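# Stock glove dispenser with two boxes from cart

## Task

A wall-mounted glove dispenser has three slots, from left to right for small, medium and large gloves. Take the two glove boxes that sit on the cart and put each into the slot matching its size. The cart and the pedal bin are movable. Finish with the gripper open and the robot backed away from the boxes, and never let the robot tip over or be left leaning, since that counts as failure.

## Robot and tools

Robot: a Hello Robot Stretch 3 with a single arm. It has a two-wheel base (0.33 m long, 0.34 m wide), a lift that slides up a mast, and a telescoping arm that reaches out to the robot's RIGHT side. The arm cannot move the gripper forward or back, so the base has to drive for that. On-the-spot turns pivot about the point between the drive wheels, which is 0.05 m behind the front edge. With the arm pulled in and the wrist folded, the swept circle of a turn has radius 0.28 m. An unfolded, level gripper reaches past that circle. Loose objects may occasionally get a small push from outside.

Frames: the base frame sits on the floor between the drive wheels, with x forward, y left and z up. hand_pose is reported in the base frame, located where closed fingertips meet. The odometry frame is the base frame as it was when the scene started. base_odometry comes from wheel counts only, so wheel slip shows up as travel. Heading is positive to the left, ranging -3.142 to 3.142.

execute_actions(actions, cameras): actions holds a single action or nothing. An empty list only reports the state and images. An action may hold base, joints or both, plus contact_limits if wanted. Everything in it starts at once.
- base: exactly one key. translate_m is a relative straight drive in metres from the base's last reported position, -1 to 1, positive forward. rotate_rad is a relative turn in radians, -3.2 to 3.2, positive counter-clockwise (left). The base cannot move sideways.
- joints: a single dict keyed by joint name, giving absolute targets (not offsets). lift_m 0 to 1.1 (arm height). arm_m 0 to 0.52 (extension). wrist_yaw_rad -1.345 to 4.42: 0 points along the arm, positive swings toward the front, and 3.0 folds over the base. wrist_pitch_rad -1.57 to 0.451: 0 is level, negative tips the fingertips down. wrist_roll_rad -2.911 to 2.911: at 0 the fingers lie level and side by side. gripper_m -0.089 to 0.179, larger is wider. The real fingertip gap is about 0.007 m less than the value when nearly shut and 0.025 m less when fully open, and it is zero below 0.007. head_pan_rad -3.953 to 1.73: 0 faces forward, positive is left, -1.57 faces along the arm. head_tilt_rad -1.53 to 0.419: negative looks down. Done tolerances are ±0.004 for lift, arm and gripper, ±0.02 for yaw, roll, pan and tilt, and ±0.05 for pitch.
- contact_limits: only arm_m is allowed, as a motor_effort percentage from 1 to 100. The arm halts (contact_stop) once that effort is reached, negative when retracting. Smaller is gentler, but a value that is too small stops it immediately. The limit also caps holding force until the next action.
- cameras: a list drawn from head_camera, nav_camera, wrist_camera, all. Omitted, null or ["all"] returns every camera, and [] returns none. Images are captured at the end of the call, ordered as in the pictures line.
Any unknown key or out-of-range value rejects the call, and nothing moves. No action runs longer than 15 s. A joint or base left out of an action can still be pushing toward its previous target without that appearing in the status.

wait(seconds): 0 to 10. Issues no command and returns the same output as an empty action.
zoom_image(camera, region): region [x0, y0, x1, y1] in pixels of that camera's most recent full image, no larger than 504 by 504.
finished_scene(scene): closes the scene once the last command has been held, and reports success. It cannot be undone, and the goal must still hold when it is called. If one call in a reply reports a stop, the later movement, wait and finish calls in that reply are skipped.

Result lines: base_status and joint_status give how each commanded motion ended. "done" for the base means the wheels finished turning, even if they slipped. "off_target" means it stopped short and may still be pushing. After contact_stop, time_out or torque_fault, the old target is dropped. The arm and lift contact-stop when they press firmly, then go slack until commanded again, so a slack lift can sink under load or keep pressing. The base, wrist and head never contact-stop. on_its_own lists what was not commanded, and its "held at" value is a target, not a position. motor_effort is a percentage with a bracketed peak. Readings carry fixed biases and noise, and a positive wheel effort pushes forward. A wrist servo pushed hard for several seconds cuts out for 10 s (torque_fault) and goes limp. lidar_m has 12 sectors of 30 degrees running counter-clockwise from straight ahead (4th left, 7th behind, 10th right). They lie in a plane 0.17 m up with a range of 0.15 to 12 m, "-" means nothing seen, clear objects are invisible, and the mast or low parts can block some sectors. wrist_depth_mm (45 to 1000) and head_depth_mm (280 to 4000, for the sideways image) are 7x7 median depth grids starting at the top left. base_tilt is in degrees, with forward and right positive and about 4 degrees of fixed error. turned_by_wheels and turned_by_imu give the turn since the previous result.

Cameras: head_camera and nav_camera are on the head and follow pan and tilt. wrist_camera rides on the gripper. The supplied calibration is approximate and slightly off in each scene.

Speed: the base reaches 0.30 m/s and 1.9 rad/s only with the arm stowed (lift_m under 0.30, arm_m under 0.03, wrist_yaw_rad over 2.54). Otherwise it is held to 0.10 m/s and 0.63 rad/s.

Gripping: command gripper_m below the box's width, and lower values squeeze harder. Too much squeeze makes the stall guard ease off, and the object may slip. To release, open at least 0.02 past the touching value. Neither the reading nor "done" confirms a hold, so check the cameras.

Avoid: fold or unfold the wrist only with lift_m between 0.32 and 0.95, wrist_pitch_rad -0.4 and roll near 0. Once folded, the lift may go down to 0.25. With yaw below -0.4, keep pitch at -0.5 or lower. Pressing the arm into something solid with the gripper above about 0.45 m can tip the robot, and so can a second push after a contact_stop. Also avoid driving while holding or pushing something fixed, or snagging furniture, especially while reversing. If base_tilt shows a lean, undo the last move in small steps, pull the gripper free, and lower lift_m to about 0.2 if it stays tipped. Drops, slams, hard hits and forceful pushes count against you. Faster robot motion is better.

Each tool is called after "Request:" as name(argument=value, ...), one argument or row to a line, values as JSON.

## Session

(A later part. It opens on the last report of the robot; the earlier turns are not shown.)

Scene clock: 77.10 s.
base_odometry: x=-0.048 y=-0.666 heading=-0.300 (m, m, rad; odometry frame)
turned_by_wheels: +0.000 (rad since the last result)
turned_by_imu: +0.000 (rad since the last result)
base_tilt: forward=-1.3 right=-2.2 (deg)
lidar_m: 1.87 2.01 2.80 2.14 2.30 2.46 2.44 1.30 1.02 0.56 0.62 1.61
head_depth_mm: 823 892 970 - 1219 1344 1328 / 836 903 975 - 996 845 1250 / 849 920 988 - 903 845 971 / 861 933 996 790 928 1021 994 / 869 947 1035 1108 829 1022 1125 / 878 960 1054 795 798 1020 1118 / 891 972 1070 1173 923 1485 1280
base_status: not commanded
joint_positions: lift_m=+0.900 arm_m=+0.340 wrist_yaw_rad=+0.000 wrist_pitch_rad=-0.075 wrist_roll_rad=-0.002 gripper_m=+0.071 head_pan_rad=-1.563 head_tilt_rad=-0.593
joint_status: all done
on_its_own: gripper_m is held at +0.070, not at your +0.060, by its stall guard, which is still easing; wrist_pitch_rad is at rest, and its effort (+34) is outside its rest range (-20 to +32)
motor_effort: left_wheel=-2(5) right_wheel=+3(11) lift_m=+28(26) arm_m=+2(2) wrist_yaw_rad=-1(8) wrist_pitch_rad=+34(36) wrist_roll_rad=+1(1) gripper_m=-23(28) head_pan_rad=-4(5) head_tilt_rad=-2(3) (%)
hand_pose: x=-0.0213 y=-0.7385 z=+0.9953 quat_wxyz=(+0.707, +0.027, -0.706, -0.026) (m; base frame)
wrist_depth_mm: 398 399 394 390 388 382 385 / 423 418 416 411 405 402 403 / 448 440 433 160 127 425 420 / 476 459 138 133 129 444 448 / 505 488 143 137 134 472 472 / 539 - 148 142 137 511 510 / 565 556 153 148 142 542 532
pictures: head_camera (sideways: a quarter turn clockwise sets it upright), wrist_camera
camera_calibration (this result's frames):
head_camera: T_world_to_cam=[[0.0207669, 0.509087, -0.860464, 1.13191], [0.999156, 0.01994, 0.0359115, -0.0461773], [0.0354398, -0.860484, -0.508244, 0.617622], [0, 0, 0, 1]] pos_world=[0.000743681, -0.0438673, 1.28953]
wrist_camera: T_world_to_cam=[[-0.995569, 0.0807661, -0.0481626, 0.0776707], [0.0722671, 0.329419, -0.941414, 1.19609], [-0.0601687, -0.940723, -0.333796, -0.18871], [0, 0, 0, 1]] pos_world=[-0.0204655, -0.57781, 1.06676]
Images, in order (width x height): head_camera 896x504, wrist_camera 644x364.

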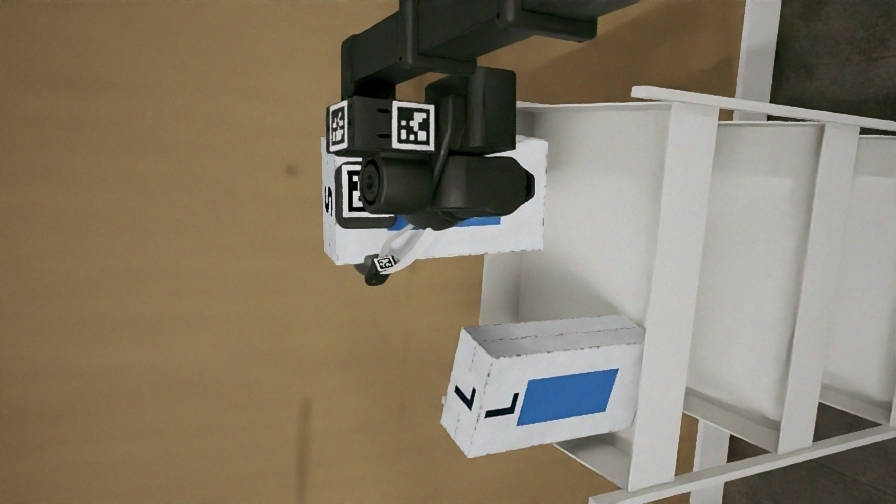

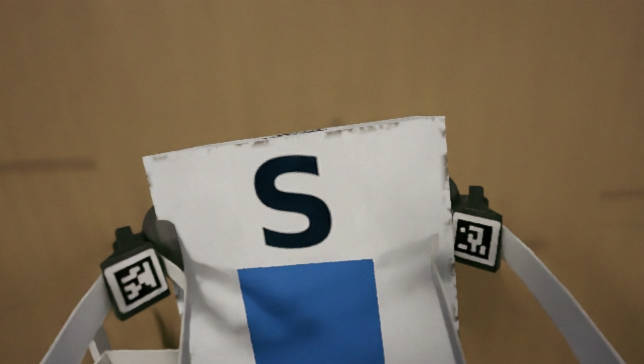

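Request:
execute_actions(
  actions=[
    {"joints":{"arm_m":0.0,"wrist_pitch_rad":0.04,"lift_m":0.93,"head_pan_rad":0.6,"head_tilt_rad":-0.4}},
  ],
  cameras=[],
)

Request:
execute_actions(
  actions=[
    {"base":{"translate_m":1.0}},
  ],
  cameras=["nav_camera"],
)

Request:
execute_actions(
  actions=[
    {"base":{"translate_m":0.2}},
  ],
  cameras=[],
)

Request:
execute_actions(
  actions=[
    {"base":{"rotate_rad":1.59},"joints":{"head_pan_rad":-0.5}},
  ],
  cameras=["head_camera","nav_camera"],
)

Scene clock: 92.37 s.
base_odometry: x=-0.048 y=-0.666 heading=-0.300 (m, m, rad; odometry frame)
turned_by_wheels: +0.000 (rad since the last result)
turned_by_imu: +0.000 (rad since the last result)
base_tilt: forward=-1.2 right=-2.2 (deg)
lidar_m: 1.88 2.02 2.79 2.15 2.30 2.46 2.44 1.29 1.02 0.56 0.61 1.61
head_depth_mm: 1772 1851 1942 2046 2155 1927 1547 / 1895 2003 2103 2218 2309 1934 1542 / 2042 2168 2280 2410 2484 1942 1552 / 2223 2358 2509 2635 2600 1947 1534 / 2427 2552 2773 2964 2618 1938 1542 / 2627 2831 3063 3282 2641 1945 1557 / 2805 2884 3063 3211 2653 1957 1545
base_status: not commanded
joint_positions: lift_m=+0.930 arm_m=+0.003 wrist_yaw_rad=+0.000 wrist_pitch_rad=-0.037 wrist_roll_rad=-0.002 gripper_m=+0.080 head_pan_rad=+0.593 head_tilt_rad=-0.409
joint_status: wrist_pitch_rad off_target (ended at -0.037, target +0.040); the others done
joint sent to its limit — the command would take arm_m past its lower limit, so that joint was sent only as far as its limit.
on_its_own: gripper_m is held at +0.079, not at your +0.060, by its stall guard, which is not easing now; wrist_pitch_rad is at rest, and its effort (+36) is outside its rest range (-20 to +32)
motor_effort: left_wheel=-2(2) right_wheel=+3(3) lift_m=+28(27) arm_m=-3(3) wrist_yaw_rad=+0(0) wrist_pitch_rad=+36(40) wrist_roll_rad=+1(1) gripper_m=-19(20) head_pan_rad=+4(46) head_tilt_rad=+3(15) (%)
hand_pose: x=-0.0215 y=-0.4031 z=+1.0347 quat_wxyz=(+0.708, +0.013, -0.706, -0.013) (m; base frame)
wrist_depth_mm: 729 721 710 711 710 699 697 / 758 748 743 726 729 738 727 / 815 791 774 174 128 759 757 / 851 825 139 134 129 787 781 / 895 868 143 138 133 836 855 / 927 - 148 142 138 916 888 / - 513 153 147 142 944 940
pictures: none
No camera images: the call's "cameras" was empty. Leave "cameras" out to get every camera's image.

Scene clock: 103.47 s.
base_odometry: x=+0.907 y=-0.961 heading=-0.300 (m, m, rad; odometry frame)
turned_by_wheels: +0.000 (rad since the last result)
turned_by_imu: +0.000 (rad since the last result)
base_tilt: forward=-1.3 right=-2.1 (deg)
lidar_m: 0.89 0.95 1.42 2.65 2.36 3.28 3.07 0.91 1.00 1.11 1.14 0.90
head_depth_mm: 813 853 893 941 991 1048 1108 / 872 913 962 1014 1078 1145 1227 / 935 987 1043 1111 1182 1265 1356 / 1017 1076 1141 1220 1303 1406 1465 / 1107 1176 1253 1344 1454 1587 1552 / 1212 1306 1393 1513 1646 1768 1545 / 1341 1451 1575 1705 1893 1930 1554
base_status: done
joint_positions: lift_m=+0.930 arm_m=+0.003 wrist_yaw_rad=+0.000 wrist_pitch_rad=-0.037 wrist_roll_rad=-0.002 gripper_m=+0.080 head_pan_rad=+0.593 head_tilt_rad=-0.409
joint_status: not commanded
on_its_own: gripper_m is held at +0.079, not at your +0.060, by its stall guard, which is not easing now; wrist_pitch_rad is at rest, and its effort (+36) is outside its rest range (-20 to +32)
motor_effort: left_wheel=-2(3) right_wheel=+3(9) lift_m=+28(28) arm_m=-3(3) wrist_yaw_rad=-1(0) wrist_pitch_rad=+36(36) wrist_roll_rad=+1(1) gripper_m=-20(20) head_pan_rad=+4(5) head_tilt_rad=+2(3) (%)
hand_pose: x=-0.0214 y=-0.4031 z=+1.0347 quat_wxyz=(+0.708, +0.014, -0.706, -0.013) (m; base frame)
wrist_depth_mm: 842 828 832 809 812 792 794 / 884 858 866 847 835 842 828 / 952 907 900 172 127 895 884 / 946 938 139 134 129 915 871 / - 974 143 138 133 972 928 / 999 - 149 143 138 - - / 933 - 153 147 142 - 902
pictures: nav_camera (sideways: a quarter turn counterclockwise sets it upright)
camera_calibration (this result's frames):
nav_camera: T_world_to_cam=[[0.388605, 0.262256, 0.883294, -1.12093], [0.51865, -0.854604, 0.0255576, 0.0117547], [0.761569, 0.448189, -0.468123, 0.562158], [0, 0, 0, 1]] pos_world=[0.00137969, 0.0520628, 1.25297]
Images, in order (width x height): nav_camera 672x504.

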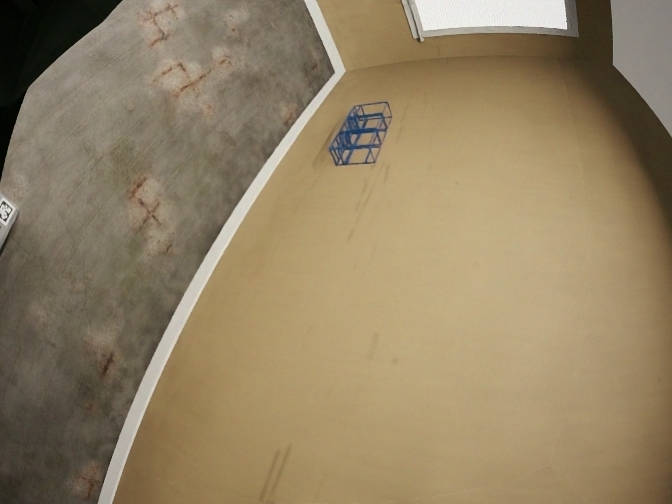

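Scene clock: 106.57 s.
base_odometry: x=+1.098 y=-1.021 heading=-0.300 (m, m, rad; odometry frame)
turned_by_wheels: +0.000 (rad since the last result)
turned_by_imu: +0.000 (rad since the last result)
base_tilt: forward=-1.4 right=-2.2 (deg)
lidar_m: 0.69 0.74 1.10 2.64 2.77 3.25 3.13 1.07 1.15 1.13 0.88 0.70
head_depth_mm: 622 651 683 717 757 800 848 / 666 701 736 777 824 875 935 / 715 755 797 846 902 962 1031 / 774 822 871 928 996 1066 1162 / 845 900 960 1030 1110 1211 1331 / 928 991 1074 1162 1261 1380 1462 / 1027 1115 1205 1321 1452 1631 1560
base_status: done
joint_positions: lift_m=+0.930 arm_m=+0.003 wrist_yaw_rad=+0.000 wrist_pitch_rad=-0.037 wrist_roll_rad=-0.002 gripper_m=+0.080 head_pan_rad=+0.593 head_tilt_rad=-0.409
joint_status: not commanded
on_its_own: gripper_m is held at +0.079, not at your +0.060, by its stall guard, which is not easing now; wrist_pitch_rad is at rest, and its effort (+36) is outside its rest range (-20 to +32)
motor_effort: left_wheel=-2(3) right_wheel=+3(9) lift_m=+29(28) arm_m=-3(3) wrist_yaw_rad=+0(0) wrist_pitch_rad=+36(36) wrist_roll_rad=+1(1) gripper_m=-20(19) head_pan_rad=+4(4) head_tilt_rad=+3(3) (%)
hand_pose: x=-0.0214 y=-0.4031 z=+1.0347 quat_wxyz=(+0.708, +0.014, -0.706, -0.013) (m; base frame)
wrist_depth_mm: 817 858 832 851 811 797 813 / 816 891 887 887 860 855 839 / 809 911 922 172 128 893 876 / 787 959 139 133 129 943 947 / 792 948 144 138 133 983 976 / 776 - 148 142 137 - - / 723 - 154 147 142 - -
pictures: none
No camera images: the call's "cameras" was empty. Leave "cameras" out to get every camera's image.

Scene clock: 110.07 s.
base_odometry: x=+1.098 y=-1.021 heading=+1.289 (m, m, rad; odometry frame)
turned_by_wheels: +1.590 (rad since the last result)
turned_by_imu: +1.562 (rad since the last result)
base_tilt: forward=-1.3 right=-2.3 (deg)
lidar_m: 2.63 2.35 3.30 2.95 1.14 1.15 1.14 0.87 0.69 0.69 0.74 1.12
head_depth_mm: 1017 1052 1087 1130 1167 1222 1269 / 1193 1230 1291 1339 1411 1474 1462 / 1429 1507 1587 1646 1719 1804 1541 / 1791 1919 2047 2190 2284 1928 1549 / 2347 2487 2600 2785 2603 1943 1547 / 2303 2437 2577 2731 2637 1962 1553 / 2252 2363 2472 2619 2636 1952 1541
base_status: done
joint_positions: lift_m=+0.930 arm_m=+0.003 wrist_yaw_rad=+0.001 wrist_pitch_rad=-0.037 wrist_roll_rad=-0.002 gripper_m=+0.080 head_pan_rad=-0.493 head_tilt_rad=-0.409
joint_status: all done
on_its_own: gripper_m is held at +0.079, not at your +0.060, by its stall guard, which is not easing now; wrist_pitch_rad is at rest, and its effort (+36) is outside its rest range (-20 to +32)
motor_effort: left_wheel=-2(6) right_wheel=+4(9) lift_m=+29(29) arm_m=-3(3) wrist_yaw_rad=-1(1) wrist_pitch_rad=+36(36) wrist_roll_rad=+1(1) gripper_m=-20(19) head_pan_rad=-4(48) head_tilt_rad=+3(3) (%)
hand_pose: x=-0.0213 y=-0.4031 z=+1.0347 quat_wxyz=(+0.708, +0.014, -0.706, -0.013) (m; base frame)
wrist_depth_mm: 429 425 420 407 405 399 395 / 447 436 437 435 424 419 418 / 472 461 452 173 128 432 437 / 489 481 139 134 130 457 452 / 517 501 143 138 134 481 476 / 549 - 149 142 137 515 499 / 582 588 153 147 142 543 524
pictures: head_camera (sideways: a quarter turn clockwise sets it upright), nav_camera (sideways: a quarter turn counterclockwise sets it upright)
camera_calibration (this result's frames):
head_camera: T_world_to_cam=[[-0.289886, 0.18373, -0.93926, 1.23661], [0.456441, 0.88914, 0.0330536, -0.0391543], [0.841206, -0.419135, -0.341611, 0.395872], [0, 0, 0, 1]] pos_world=[0.0433367, -0.0264645, 1.29802]
nav_camera: T_world_to_cam=[[0.413111, -0.221484, 0.883337, -1.12113], [-0.514247, -0.857261, 0.0255533, 0.0180611], [0.751591, -0.46481, -0.468042, 0.562113], [0, 0, 0, 1]] pos_world=[0.0499619, 0.0284461, 1.25297]
Images, in order (width x height): head_camera 896x504, nav_camera 672x504.

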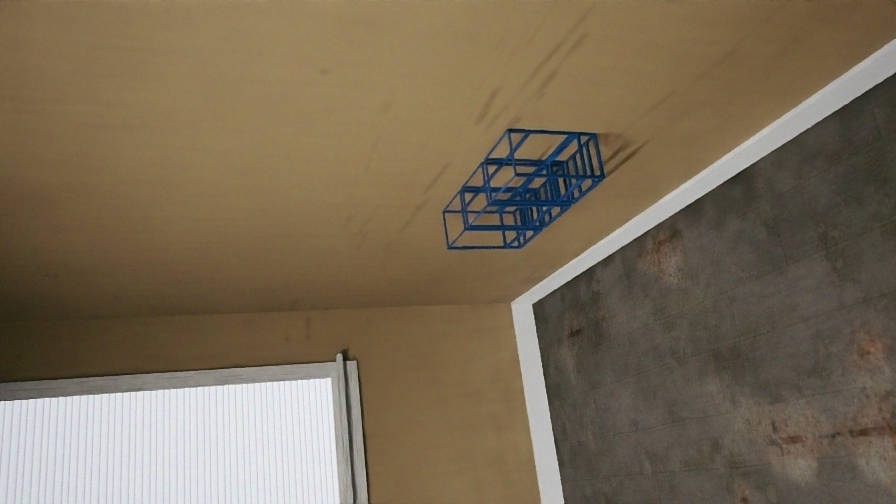

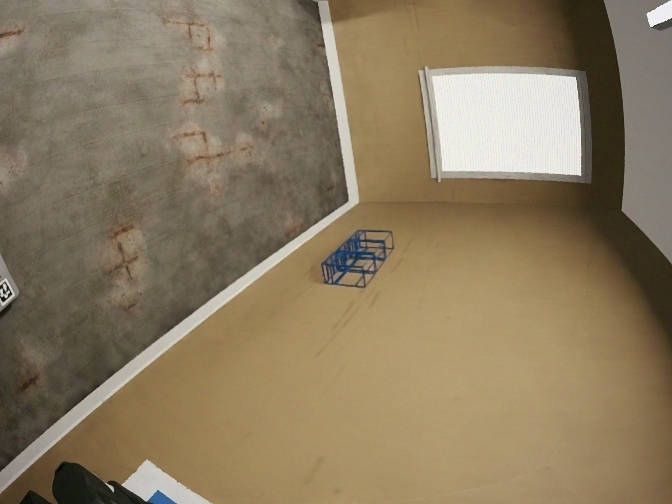

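Request:
execute_actions(
  actions=[
    {"base":{"rotate_rad":-0.13}},
  ],
  cameras=[],
)

Request:
execute_actions(
  actions=[
    {"base":{"translate_m":1.0},"joints":{"head_pan_rad":-0.9,"head_tilt_rad":-0.6}},
  ],
  cameras=["head_camera"],
)

Scene clock: 116.03 s.
base_odometry: x=+1.098 y=-1.021 heading=+1.160 (m, m, rad; odometry frame)
turned_by_wheels: -0.130 (rad since the last result)
turned_by_imu: -0.128 (rad since the last result)
base_tilt: forward=-1.2 right=-2.2 (deg)
lidar_m: 2.59 2.35 2.85 3.61 1.07 1.15 1.13 0.98 0.71 0.69 0.71 0.97
head_depth_mm: 854 888 924 959 1001 1048 1101 / 967 1009 1059 1105 1163 1227 1291 / 1117 1175 1231 1310 1385 1471 1483 / 1317 1396 1483 1573 1660 1791 1545 / 1616 1727 1868 2005 2235 1955 1554 / 2060 2255 2504 2722 2630 1963 1555 / 2290 2429 2529 2648 2624 1951 1556
base_status: done
joint_positions: lift_m=+0.930 arm_m=+0.003 wrist_yaw_rad=-0.001 wrist_pitch_rad=-0.037 wrist_roll_rad=-0.002 gripper_m=+0.080 head_pan_rad=-0.493 head_tilt_rad=-0.409
joint_status: not commanded
on_its_own: gripper_m is held at +0.079, not at your +0.060, by its stall guard, which is not easing now; wrist_pitch_rad is at rest, and its effort (+36) is outside its rest range (-20 to +32)
motor_effort: left_wheel=+1(6) right_wheel=-4(9) lift_m=+28(28) arm_m=-3(3) wrist_yaw_rad=+0(0) wrist_pitch_rad=+36(35) wrist_roll_rad=+1(1) gripper_m=-20(20) head_pan_rad=-4(4) head_tilt_rad=+3(3) (%)
hand_pose: x=-0.0216 y=-0.4031 z=+1.0347 quat_wxyz=(+0.708, +0.013, -0.706, -0.014) (m; base frame)
wrist_depth_mm: 387 391 405 416 423 431 438 / 402 412 420 426 438 453 461 / 421 434 438 173 127 475 480 / 440 439 139 133 130 495 508 / 459 466 144 138 133 523 535 / 485 - 148 143 137 556 580 / 507 523 153 147 142 585 609
pictures: none
No camera images: the call's "cameras" was empty. Leave "cameras" out to get every camera's image.

Scene clock: 127.13 s.
base_odometry: x=+1.498 y=-0.104 heading=+1.160 (m, m, rad; odometry frame)
turned_by_wheels: +0.000 (rad since the last result)
turned_by_imu: +0.000 (rad since the last result)
base_tilt: forward=-1.3 right=-2.2 (deg)
lidar_m: 1.64 1.70 1.58 3.60 3.05 1.88 2.13 0.97 0.71 0.68 0.70 0.96
head_depth_mm: 607 650 700 755 822 897 1013 / 646 695 756 821 901 975 1128 / 694 750 814 896 992 1073 1253 / 741 814 892 987 1064 1264 1313 / 810 887 979 1098 1224 1445 1336 / 877 970 1091 1236 1435 1553 1346 / 969 1082 1230 1416 1677 1601 1344
base_status: done
joint_positions: lift_m=+0.930 arm_m=+0.003 wrist_yaw_rad=+0.000 wrist_pitch_rad=-0.037 wrist_roll_rad=-0.002 gripper_m=+0.080 head_pan_rad=-0.893 head_tilt_rad=-0.593
joint_status: all done
on_its_own: gripper_m is held at +0.079, not at your +0.060, by its stall guard, which is not easing now; wrist_pitch_rad is at rest, and its effort (+36) is outside its rest range (-20 to +32)
motor_effort: left_wheel=+2(6) right_wheel=-4(5) lift_m=+29(28) arm_m=-2(3) wrist_yaw_rad=+0(1) wrist_pitch_rad=+36(36) wrist_roll_rad=+1(1) gripper_m=-20(19) head_pan_rad=-4(35) head_tilt_rad=-2(15) (%)
hand_pose: x=-0.0214 y=-0.4031 z=+1.0347 quat_wxyz=(+0.708, +0.014, -0.706, -0.013) (m; base frame)
wrist_depth_mm: 377 390 395 405 414 421 436 / 401 406 418 421 441 443 452 / 419 419 427 172 128 464 477 / 434 434 139 134 130 487 496 / 458 445 143 138 134 508 526 / 478 - 148 142 137 551 554 / 496 517 154 147 142 577 597
pictures: head_camera (sideways: a quarter turn clockwise sets it upright)
camera_calibration (this result's frames):
head_camera: T_world_to_cam=[[-0.299555, 0.411352, -0.860846, 1.13436], [0.770603, 0.636303, 0.0359023, -0.0447712], [0.562527, -0.652616, -0.507598, 0.613566], [0, 0, 0, 1]] pos_world=[0.0291577, -0.0377118, 1.28956]
Images, in order (width x height): head_camera 896x504.

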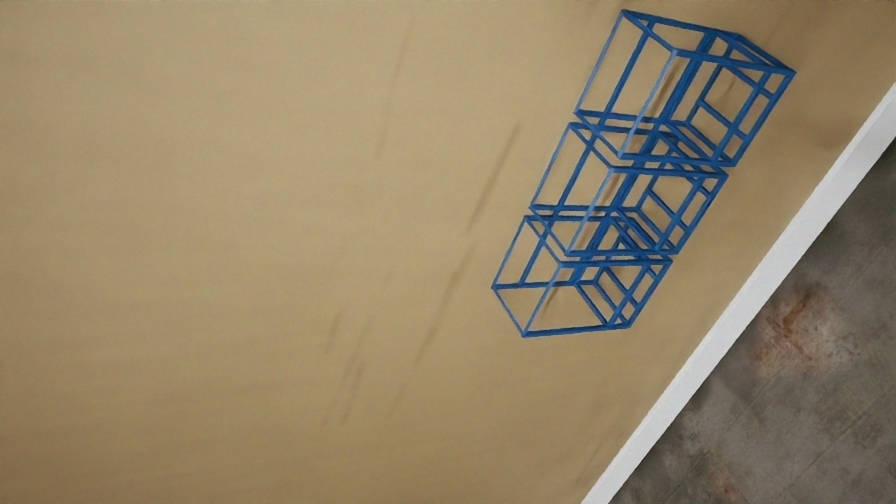

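Request:
execute_actions(
  actions=[
    {"base":{"translate_m":0.61},"joints":{"head_pan_rad":-1.57,"head_tilt_rad":-0.8,"arm_m":0.22,"lift_m":0.87}},
  ],
  cameras=["head_camera","nav_camera"],
)

Scene clock: 139.83 s.
base_odometry: x=+1.742 y=+0.455 heading=+1.160 (m, m, rad; odometry frame)
turned_by_wheels: +0.000 (rad since the last result)
turned_by_imu: -0.002 (rad since the last result)
base_tilt: forward=-1.3 right=-2.2 (deg)
lidar_m: 1.03 1.06 1.28 1.56 3.76 2.45 2.73 0.97 0.70 0.68 0.70 0.95
head_depth_mm: 569 637 697 - 955 1234 1203 / 570 637 - - 964 1241 1201 / 571 629 - - 950 1243 1214 / 574 632 633 816 958 1252 1209 / 575 645 734 853 1019 1250 1206 / 575 644 736 855 1019 1264 1216 / 577 648 736 860 1025 1267 1211
base_status: done
joint_positions: lift_m=+0.870 arm_m=+0.220 wrist_yaw_rad=+0.000 wrist_pitch_rad=-0.037 wrist_roll_rad=-0.002 gripper_m=+0.080 head_pan_rad=-1.563 head_tilt_rad=-0.790
joint_status: all done
on_its_own: gripper_m is held at +0.079, not at your +0.060, by its stall guard, which is not easing now; wrist_pitch_rad is at rest, and its effort (+36) is outside its rest range (-20 to +32)
motor_effort: left_wheel=+2(6) right_wheel=-4(6) lift_m=+23(23) arm_m=+2(2) wrist_yaw_rad=-1(0) wrist_pitch_rad=+36(36) wrist_roll_rad=+1(1) gripper_m=-20(19) head_pan_rad=-4(44) head_tilt_rad=-4(16) (%)
hand_pose: x=-0.0214 y=-0.6199 z=+0.9751 quat_wxyz=(+0.708, +0.014, -0.706, -0.013) (m; base frame)
wrist_depth_mm: 188 192 195 198 203 208 213 / 195 199 203 208 212 218 223 / 204 208 210 173 128 228 232 / 213 215 139 133 130 240 246 / 224 223 144 138 133 252 258 / 234 - 148 142 137 267 274 / 246 253 153 147 142 282 295
pictures: head_camera (sideways: a quarter turn clockwise sets it upright), nav_camera (sideways: a quarter turn counterclockwise sets it upright)
camera_calibration (this result's frames):
head_camera: T_world_to_cam=[[0.019556, 0.667698, -0.744176, 0.980317], [0.999212, 0.0126566, 0.037614, -0.0483846], [0.0345336, -0.744325, -0.666924, 0.82406], [0, 0, 0, 1]] pos_world=[0.000717683, -0.0405741, 1.28093]
nav_camera: T_world_to_cam=[[0.00623476, -0.763997, 0.645189, -0.808226], [-0.998785, 0.0267792, 0.0413622, 0.000452018], [-0.0488783, -0.644663, -0.762902, 0.950563], [0, 0, 0, 1]] pos_world=[0.0519525, -0.00470179, 1.24663]
Images, in order (width x height): head_camera 896x504, nav_camera 672x504.

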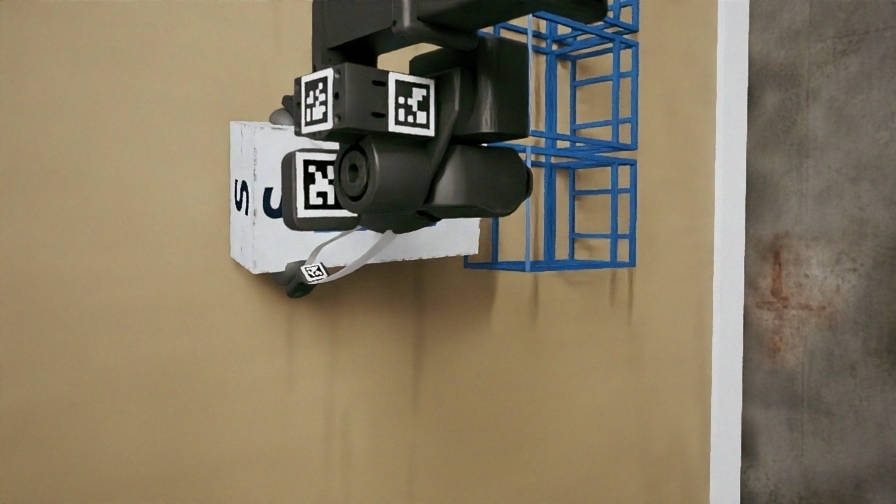

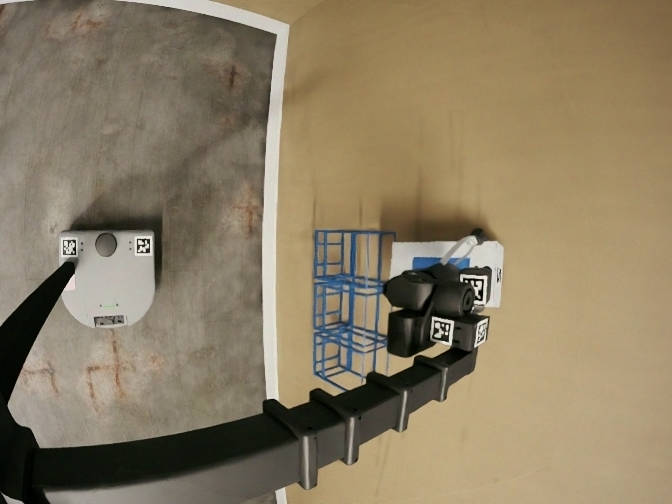

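Request:
execute_actions(
  actions=[
    {"base":{"translate_m":0.01},"joints":{"arm_m":0.24,"lift_m":0.81}},
  ],
  cameras=["head_camera","nav_camera"],
)

Scene clock: 147.83 s.
base_odometry: x=+1.746 y=+0.464 heading=+1.160 (m, m, rad; odometry frame)
turned_by_wheels: +0.000 (rad since the last result)
turned_by_imu: +0.000 (rad since the last result)
base_tilt: forward=-1.3 right=-2.3 (deg)
lidar_m: 1.02 1.06 1.28 1.52 3.76 2.46 2.73 0.96 0.70 0.68 0.70 0.95
head_depth_mm: 568 639 724 - - 1253 1195 / 571 640 714 - 999 1239 1199 / 572 641 657 - 951 1249 1200 / 573 642 679 812 986 1251 1209 / 573 645 732 852 1012 1251 1213 / 575 646 737 855 1022 1261 1216 / 579 648 738 858 1024 1269 1212
base_status: done
joint_positions: lift_m=+0.810 arm_m=+0.239 wrist_yaw_rad=+0.007 wrist_pitch_rad=-0.024 wrist_roll_rad=+0.002 gripper_m=+0.080 head_pan_rad=-1.563 head_tilt_rad=-0.790
joint_status: all done
on_its_own: gripper_m is held at +0.079, not at your +0.060, by its stall guard, which is not easing now
motor_effort: left_wheel=+2(4) right_wheel=-4(7) lift_m=+22(24) arm_m=+5(4) wrist_yaw_rad=-3(5) wrist_pitch_rad=+30(36) wrist_roll_rad=-1(1) gripper_m=-19(20) head_pan_rad=-4(4) head_tilt_rad=-3(3) (%)
hand_pose: x=-0.0197 y=-0.6400 z=+0.9186 quat_wxyz=(+0.707, +0.011, -0.707, -0.006) (m; base frame)
wrist_depth_mm: 172 175 178 183 186 189 193 / 179 182 186 190 194 198 201 / 187 190 190 147 127 206 211 / 195 194 132 129 126 216 222 / 204 202 139 136 132 227 235 / 213 - 146 143 140 241 247 / 223 229 155 150 147 253 261
pictures: head_camera (sideways: a quarter turn clockwise sets it upright), nav_camera (sideways: a quarter turn counterclockwise sets it upright)
camera_calibration (this result's frames):
head_camera: T_world_to_cam=[[0.0195564, 0.667713, -0.744162, 0.980299], [0.999212, 0.0126552, 0.0376141, -0.0483848], [0.0345329, -0.744312, -0.666939, 0.82408], [0, 0, 0, 1]] pos_world=[0.000717651, -0.0405737, 1.28093]
nav_camera: T_world_to_cam=[[0.00623432, -0.76401, 0.645174, -0.808206], [-0.998785, 0.0267791, 0.0413629, 0.000451118], [-0.0488789, -0.644648, -0.762915, 0.95058], [0, 0, 0, 1]] pos_world=[0.0519525, -0.00470072, 1.24663]
Images, in order (width x height): head_camera 896x504, nav_camera 672x504.

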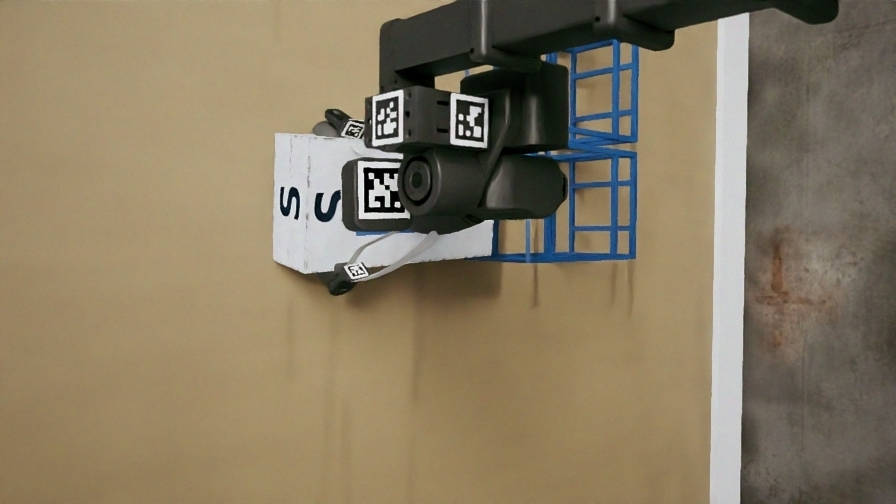

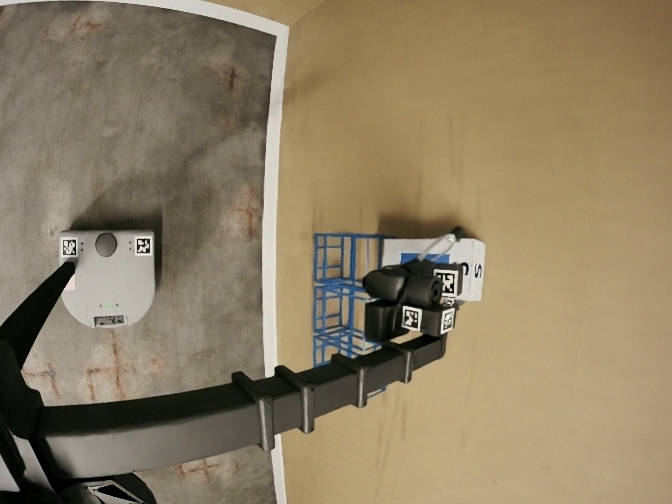

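Request:
execute_actions(
  actions=[
    {"joints":{"lift_m":0.77}},
  ],
  cameras=["head_camera","wrist_camera"],
)

Scene clock: 151.90 s.
base_odometry: x=+1.746 y=+0.464 heading=+1.160 (m, m, rad; odometry frame)
turned_by_wheels: +0.000 (rad since the last result)
turned_by_imu: +0.000 (rad since the last result)
base_tilt: forward=-1.2 right=-2.2 (deg)
lidar_m: 1.02 1.05 1.28 1.52 3.75 2.46 2.73 0.97 0.70 0.68 0.70 0.95
head_depth_mm: 569 639 725 813 - 1251 1201 / 572 640 726 806 909 1235 1211 / 571 640 685 - 917 1244 1211 / 574 645 691 814 984 1254 1208 / 574 645 734 853 1017 1259 1207 / 578 648 734 856 1026 1268 1210 / 578 647 740 860 1028 1269 1212
base_status: not commanded
joint_positions: lift_m=+0.770 arm_m=+0.239 wrist_yaw_rad=+0.009 wrist_pitch_rad=+0.022 wrist_roll_rad=+0.002 gripper_m=+0.080 head_pan_rad=-1.563 head_tilt_rad=-0.790
joint_status: all done
on_its_own: gripper_m is held at +0.079, not at your +0.060, by its stall guard, which is not easing now
motor_effort: left_wheel=+2(2) right_wheel=-4(5) lift_m=+19(22) arm_m=+5(5) wrist_yaw_rad=-7(5) wrist_pitch_rad=+8(30) wrist_roll_rad=-1(2) gripper_m=-20(20) head_pan_rad=-4(3) head_tilt_rad=-3(3) (%)
hand_pose: x=-0.0190 y=-0.6411 z=+0.8905 quat_wxyz=(+0.706, -0.004, -0.708, +0.011) (m; base frame)
wrist_depth_mm: 177 179 183 185 189 192 195 / 182 184 188 192 196 200 203 / 189 191 193 134 124 208 210 / 195 193 133 130 128 215 218 / 204 203 139 135 132 223 229 / 210 - 145 140 137 231 239 / 218 223 151 147 143 245 250
pictures: head_camera (sideways: a quarter turn clockwise sets it upright), wrist_camera
camera_calibration (this result's frames):
head_camera: T_world_to_cam=[[0.019556, 0.667778, -0.744103, 0.980223], [0.999212, 0.0126517, 0.0376146, -0.0483853], [0.0345324, -0.744253, -0.667005, 0.824165], [0, 0, 0, 1]] pos_world=[0.000717632, -0.0405718, 1.28093]
wrist_camera: T_world_to_cam=[[-0.995986, 0.0667067, -0.0596803, 0.0682932], [0.0739395, 0.237412, -0.968591, 1.03049], [-0.0504427, -0.969116, -0.241391, -0.232289], [0, 0, 0, 1]] pos_world=[-0.0198918, -0.47432, 0.946122]
Images, in order (width x height): head_camera 896x504, wrist_camera 644x364.

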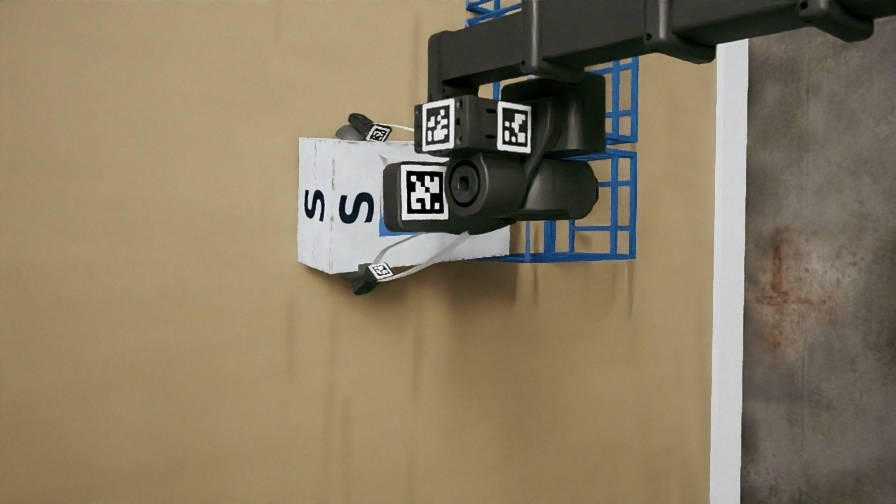

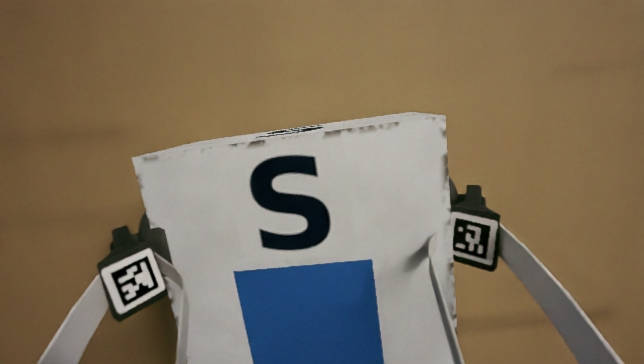

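Request:
execute_actions(
  actions=[
    {"joints":{"lift_m":0.82}},
  ],
  cameras=[],
)

Request:
execute_actions(
  actions=[
    {"joints":{"arm_m":0.222}},
  ],
  cameras=[],
)

Request:
execute_actions(
  actions=[
    {"joints":{"lift_m":0.77}},
  ],
  cameras=["head_camera","nav_camera"],
)

Scene clock: 160.40 s.
base_odometry: x=+1.746 y=+0.464 heading=+1.160 (m, m, rad; odometry frame)
turned_by_wheels: +0.000 (rad since the last result)
turned_by_imu: +0.000 (rad since the last result)
base_tilt: forward=-1.3 right=-2.2 (deg)
lidar_m: 1.02 1.05 1.28 1.52 3.78 2.46 2.73 0.97 0.70 0.68 0.70 0.95
head_depth_mm: 568 637 724 - 991 1246 1203 / 569 640 712 - 995 1233 1204 / 571 642 649 - 965 1247 1206 / 574 642 690 787 983 1255 1203 / 574 645 736 852 1019 1253 1208 / 576 645 737 854 1019 1273 1213 / 578 648 738 858 1025 1268 1212
base_status: not commanded
joint_positions: lift_m=+0.820 arm_m=+0.240 wrist_yaw_rad=+0.011 wrist_pitch_rad=-0.061 wrist_roll_rad=-0.001 gripper_m=+0.080 head_pan_rad=-1.563 head_tilt_rad=-0.790
joint_status: all done
on_its_own: gripper_m is held at +0.079, not at your +0.060, by its stall guard, which is not easing now; wrist_pitch_rad is at rest, and its effort (+47) is outside its rest range (-20 to +32)
motor_effort: left_wheel=+2(2) right_wheel=-4(4) lift_m=+29(27) arm_m=+4(5) wrist_yaw_rad=-7(7) wrist_pitch_rad=+47(50) wrist_roll_rad=+0(1) gripper_m=-20(21) head_pan_rad=-4(4) head_tilt_rad=-3(3) (%)
hand_pose: x=-0.0188 y=-0.6388 z=+0.9186 quat_wxyz=(+0.707, +0.026, -0.706, -0.018) (m; base frame)
wrist_depth_mm: 171 173 176 179 183 187 191 / 178 182 183 188 193 195 200 / 187 189 191 162 126 206 210 / 197 194 134 130 128 218 223 / 206 205 140 136 133 231 237 / 218 - 145 142 137 246 251 / 227 237 152 147 143 262 271
pictures: none
No camera images: the call's "cameras" was empty. Leave "cameras" out to get every camera's image.

Scene clock: 161.40 s.
base_odometry: x=+1.746 y=+0.464 heading=+1.160 (m, m, rad; odometry frame)
turned_by_wheels: +0.000 (rad since the last result)
turned_by_imu: +0.000 (rad since the last result)
base_tilt: forward=-1.2 right=-2.2 (deg)
lidar_m: 1.02 1.05 1.28 1.52 3.78 2.45 2.73 0.97 0.70 0.68 0.70 0.95
head_depth_mm: 569 638 724 - 1028 1253 1201 / 569 638 698 - 918 1243 1198 / 571 641 642 - 922 1239 1206 / 573 645 676 767 983 1247 1206 / 576 645 735 851 1011 1261 1207 / 575 646 736 858 1021 1262 1210 / 577 648 739 859 1021 1271 1216
base_status: not commanded
joint_positions: lift_m=+0.820 arm_m=+0.222 wrist_yaw_rad=+0.000 wrist_pitch_rad=-0.040 wrist_roll_rad=-0.001 gripper_m=+0.080 head_pan_rad=-1.563 head_tilt_rad=-0.790
joint_status: all done
on_its_own: gripper_m is held at +0.079, not at your +0.060, by its stall guard, which is not easing now; wrist_pitch_rad is at rest, and its effort (+37) is outside its rest range (-20 to +32)
motor_effort: left_wheel=+2(2) right_wheel=-3(4) lift_m=+29(29) arm_m=-3(4) wrist_yaw_rad=-1(6) wrist_pitch_rad=+37(47) wrist_roll_rad=+0(0) gripper_m=-19(21) head_pan_rad=-4(4) head_tilt_rad=-3(3) (%)
hand_pose: x=-0.0214 y=-0.6223 z=+0.9241 quat_wxyz=(+0.708, +0.014, -0.706, -0.014) (m; base frame)
wrist_depth_mm: 186 190 194 197 200 206 211 / 194 197 202 205 210 214 220 / 201 206 207 177 129 225 230 / 212 211 138 134 130 237 243 / 221 220 144 139 133 252 256 / 231 - 148 142 138 267 272 / 243 252 154 147 142 279 289
pictures: none
No camera images: the call's "cameras" was empty. Leave "cameras" out to get every camera's image.

Scene clock: 162.70 s.
base_odometry: x=+1.746 y=+0.464 heading=+1.160 (m, m, rad; odometry frame)
turned_by_wheels: +0.000 (rad since the last result)
turned_by_imu: +0.000 (rad since the last result)
base_tilt: forward=-1.3 right=-2.2 (deg)
lidar_m: 1.02 1.06 1.28 1.52 3.76 2.46 2.74 0.97 0.70 0.68 0.70 0.95
head_depth_mm: 568 638 726 819 - 1236 1202 / 570 639 712 805 - 1237 1207 / 570 641 669 - - 1243 1205 / 574 643 691 772 983 1253 1212 / 575 646 733 850 1014 1253 1206 / 575 647 737 857 1019 1262 1214 / 576 647 740 857 1024 1270 1215
base_status: not commanded
joint_positions: lift_m=+0.770 arm_m=+0.222 wrist_yaw_rad=+0.000 wrist_pitch_rad=+0.032 wrist_roll_rad=-0.001 gripper_m=+0.080 head_pan_rad=-1.563 head_tilt_rad=-0.790
joint_status: all done
on_its_own: gripper_m is held at +0.079, not at your +0.060, by its stall guard, which is not easing now
motor_effort: left_wheel=+2(2) right_wheel=-3(3) lift_m=+19(27) arm_m=-2(3) wrist_yaw_rad=+0(0) wrist_pitch_rad=+4(37) wrist_roll_rad=+0(0) gripper_m=-19(19) head_pan_rad=-4(4) head_tilt_rad=-3(3) (%)
hand_pose: x=-0.0214 y=-0.6241 z=+0.8931 quat_wxyz=(+0.708, -0.011, -0.706, +0.011) (m; base frame)
wrist_depth_mm: 193 194 198 203 206 210 215 / 198 202 205 209 213 217 221 / 204 207 209 135 130 224 232 / 210 212 141 135 131 234 240 / 218 220 144 138 133 242 248 / 226 - 146 140 135 252 259 / 231 238 150 144 139 264 273
pictures: head_camera (sideways: a quarter turn clockwise sets it upright), nav_camera (sideways: a quarter turn counterclockwise sets it upright)
camera_calibration (this result's frames):
head_camera: T_world_to_cam=[[0.0195557, 0.667778, -0.744103, 0.980222], [0.999212, 0.0126521, 0.0376146, -0.0483853], [0.0345326, -0.744253, -0.667005, 0.824166], [0, 0, 0, 1]] pos_world=[0.000717646, -0.0405718, 1.28093]
nav_camera: T_world_to_cam=[[0.00623494, -0.764068, 0.645106, -0.808118], [-0.998785, 0.0267752, 0.041366, 0.000447152], [-0.0488793, -0.64458, -0.762972, 0.950654], [0, 0, 0, 1]] pos_world=[0.0519524, -0.00469581, 1.24663]
Images, in order (width x height): head_camera 896x504, nav_camera 672x504.

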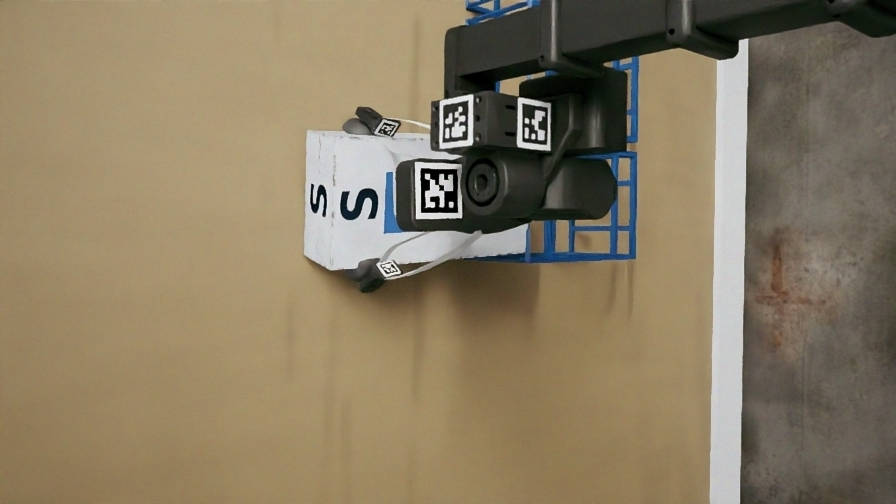

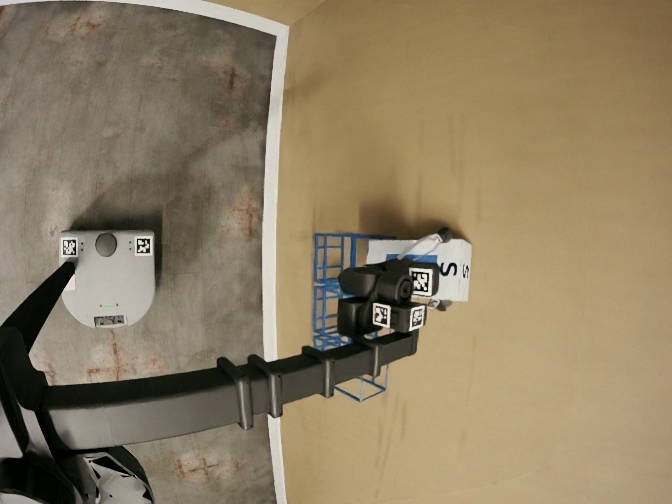

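Request:
execute_actions(
  actions=[
    {"joints":{"lift_m":0.82}},
  ],
  cameras=[],
)

Request:
execute_actions(
  actions=[
    {"joints":{"arm_m":0.23},"base":{"translate_m":0.012}},
  ],
  cameras=["head_camera"],
)

Request:
execute_actions(
  actions=[
    {"joints":{"lift_m":0.77}},
  ],
  cameras=["head_camera","wrist_camera"],
)

Scene clock: 168.50 s.
base_odometry: x=+1.746 y=+0.464 heading=+1.160 (m, m, rad; odometry frame)
turned_by_wheels: +0.000 (rad since the last result)
turned_by_imu: +0.000 (rad since the last result)
base_tilt: forward=-1.3 right=-2.1 (deg)
lidar_m: 1.02 1.05 1.28 1.52 3.77 2.46 2.73 0.97 0.70 0.68 0.70 0.95
head_depth_mm: 569 637 724 - 1028 1258 1204 / 570 639 700 - 921 1240 1203 / 573 640 642 - 921 1247 1197 / 572 642 673 760 983 1246 1210 / 575 645 735 854 1014 1257 1213 / 575 646 737 854 1023 1272 1214 / 579 647 740 857 1025 1275 1214
base_status: not commanded
joint_positions: lift_m=+0.820 arm_m=+0.222 wrist_yaw_rad=+0.000 wrist_pitch_rad=-0.032 wrist_roll_rad=-0.001 gripper_m=+0.080 head_pan_rad=-1.563 head_tilt_rad=-0.790
joint_status: all done
on_its_own: gripper_m is held at +0.079, not at your +0.060, by its stall guard, which is not easing now; wrist_pitch_rad is at rest, and its effort (+34) is outside its rest range (-20 to +32)
motor_effort: left_wheel=+2(2) right_wheel=-3(3) lift_m=+28(30) arm_m=-3(2) wrist_yaw_rad=+0(1) wrist_pitch_rad=+34(36) wrist_roll_rad=+0(0) gripper_m=-20(19) head_pan_rad=-4(4) head_tilt_rad=-4(3) (%)
hand_pose: x=-0.0214 y=-0.6226 z=+0.9261 quat_wxyz=(+0.708, +0.012, -0.706, -0.012) (m; base frame)
wrist_depth_mm: 185 189 192 198 201 206 210 / 193 196 201 205 209 215 220 / 202 205 209 209 128 226 231 / 210 210 139 134 130 237 243 / 220 220 143 138 133 249 256 / 232 - 149 142 137 263 270 / 242 249 152 147 141 277 288
pictures: none
No camera images: the call's "cameras" was empty. Leave "cameras" out to get every camera's image.

Scene clock: 169.40 s.
base_odometry: x=+1.750 y=+0.475 heading=+1.160 (m, m, rad; odometry frame)
turned_by_wheels: +0.000 (rad since the last result)
turned_by_imu: +0.000 (rad since the last result)
base_tilt: forward=-1.3 right=-2.2 (deg)
lidar_m: 1.01 1.04 1.27 1.48 3.77 2.47 2.74 0.96 0.70 0.68 0.70 0.95
head_depth_mm: 568 637 725 - 1025 1255 1198 / 570 638 698 - 990 1238 1193 / 571 640 646 - 955 1244 1204 / 572 642 674 772 985 1247 1209 / 574 643 731 851 1015 1255 1213 / 575 647 736 855 1022 1269 1209 / 576 649 737 857 1026 1274 1210
base_status: done
joint_positions: lift_m=+0.820 arm_m=+0.230 wrist_yaw_rad=+0.001 wrist_pitch_rad=-0.033 wrist_roll_rad=-0.001 gripper_m=+0.080 head_pan_rad=-1.563 head_tilt_rad=-0.790
joint_status: all done
on_its_own: gripper_m is held at +0.079, not at your +0.060, by its stall guard, which is not easing now; wrist_pitch_rad is at rest, and its effort (+34) is outside its rest range (-20 to +32)
motor_effort: left_wheel=+1(5) right_wheel=-4(5) lift_m=+28(28) arm_m=+2(3) wrist_yaw_rad=-1(1) wrist_pitch_rad=+34(34) wrist_roll_rad=+0(0) gripper_m=-20(20) head_pan_rad=-4(4) head_tilt_rad=-3(3) (%)
hand_pose: x=-0.0212 y=-0.6300 z=+0.9260 quat_wxyz=(+0.708, +0.012, -0.706, -0.011) (m; base frame)
wrist_depth_mm: 179 182 186 190 195 199 203 / 187 190 194 198 202 208 212 / 195 199 200 201 128 218 222 / 204 203 139 134 130 229 233 / 213 214 143 138 134 241 245 / 223 - 147 142 137 255 262 / 234 240 153 147 141 270 277
pictures: head_camera (sideways: a quarter turn clockwise sets it upright)
camera_calibration (this result's frames):
head_camera: T_world_to_cam=[[0.0195559, 0.667778, -0.744103, 0.980222], [0.999212, 0.0126518, 0.0376146, -0.0483853], [0.0345325, -0.744253, -0.667005, 0.824166], [0, 0, 0, 1]] pos_world=[0.000717637, -0.0405718, 1.28093]
Images, in order (width x height): head_camera 896x504.

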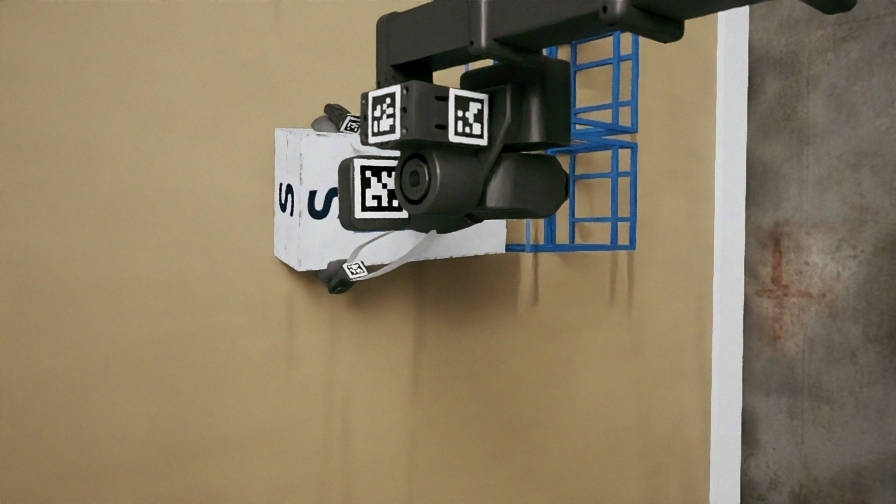

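Scene clock: 170.90 s.
base_odometry: x=+1.750 y=+0.475 heading=+1.160 (m, m, rad; odometry frame)
turned_by_wheels: +0.000 (rad since the last result)
turned_by_imu: +0.000 (rad since the last result)
base_tilt: forward=-1.3 right=-2.2 (deg)
lidar_m: 1.01 1.04 1.27 1.47 3.75 2.47 2.74 0.97 0.70 0.68 0.70 0.95
head_depth_mm: 567 637 723 820 - 1245 1198 / 569 639 714 806 - 1233 1204 / 572 641 678 - 919 1244 1206 / 572 642 691 806 988 1249 1210 / 576 645 734 850 1015 1259 1211 / 575 646 737 857 1020 1261 1212 / 577 648 738 856 1024 1270 1213
base_status: not commanded
joint_positions: lift_m=+0.770 arm_m=+0.230 wrist_yaw_rad=-0.004 wrist_pitch_rad=+0.022 wrist_roll_rad=-0.001 gripper_m=+0.080 head_pan_rad=-1.563 head_tilt_rad=-0.790
joint_status: all done
on_its_own: gripper_m is held at +0.079, not at your +0.060, by its stall guard, which is not easing now
motor_effort: left_wheel=+1(2) right_wheel=-1(3) lift_m=+19(30) arm_m=+2(2) wrist_yaw_rad=+2(3) wrist_pitch_rad=+8(33) wrist_roll_rad=+0(1) gripper_m=-20(20) head_pan_rad=-4(4) head_tilt_rad=-3(3) (%)
hand_pose: x=-0.0224 y=-0.6314 z=+0.8904 quat_wxyz=(+0.708, -0.009, -0.706, +0.006) (m; base frame)
wrist_depth_mm: 183 187 191 194 198 204 207 / 190 193 196 201 205 211 216 / 195 200 202 135 130 220 224 / 202 203 140 135 131 226 233 / 209 210 143 138 133 238 243 / 219 - 146 141 137 247 253 / 224 231 149 143 139 256 266
pictures: head_camera (sideways: a quarter turn clockwise sets it upright), wrist_camera
camera_calibration (this result's frames):
head_camera: T_world_to_cam=[[0.0195558, 0.667778, -0.744103, 0.980222], [0.999212, 0.012652, 0.0376146, -0.0483853], [0.0345326, -0.744253, -0.667005, 0.824166], [0, 0, 0, 1]] pos_world=[0.000717642, -0.0405718, 1.28093]
wrist_camera: T_world_to_cam=[[-0.99523, 0.0798185, -0.0560886, 0.0693962], [0.0736114, 0.237141, -0.968682, 1.02817], [-0.0640179, -0.968191, -0.241885, -0.222358], [0, 0, 0, 1]] pos_world=[-0.0208548, -0.464645, 0.946077]
Images, in order (width x height): head_camera 896x504, wrist_camera 644x364.

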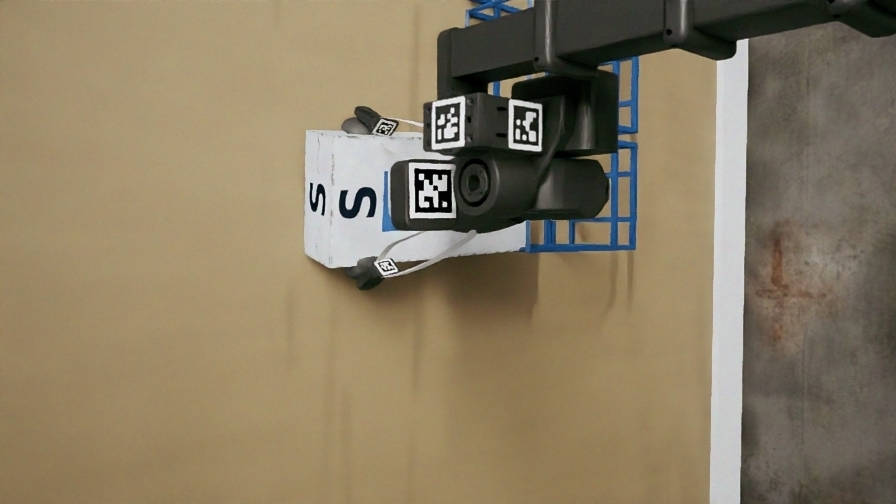

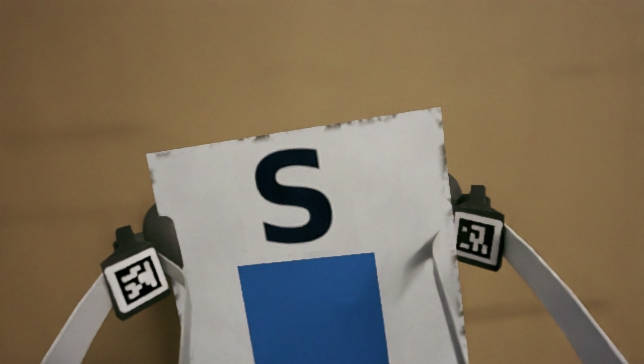

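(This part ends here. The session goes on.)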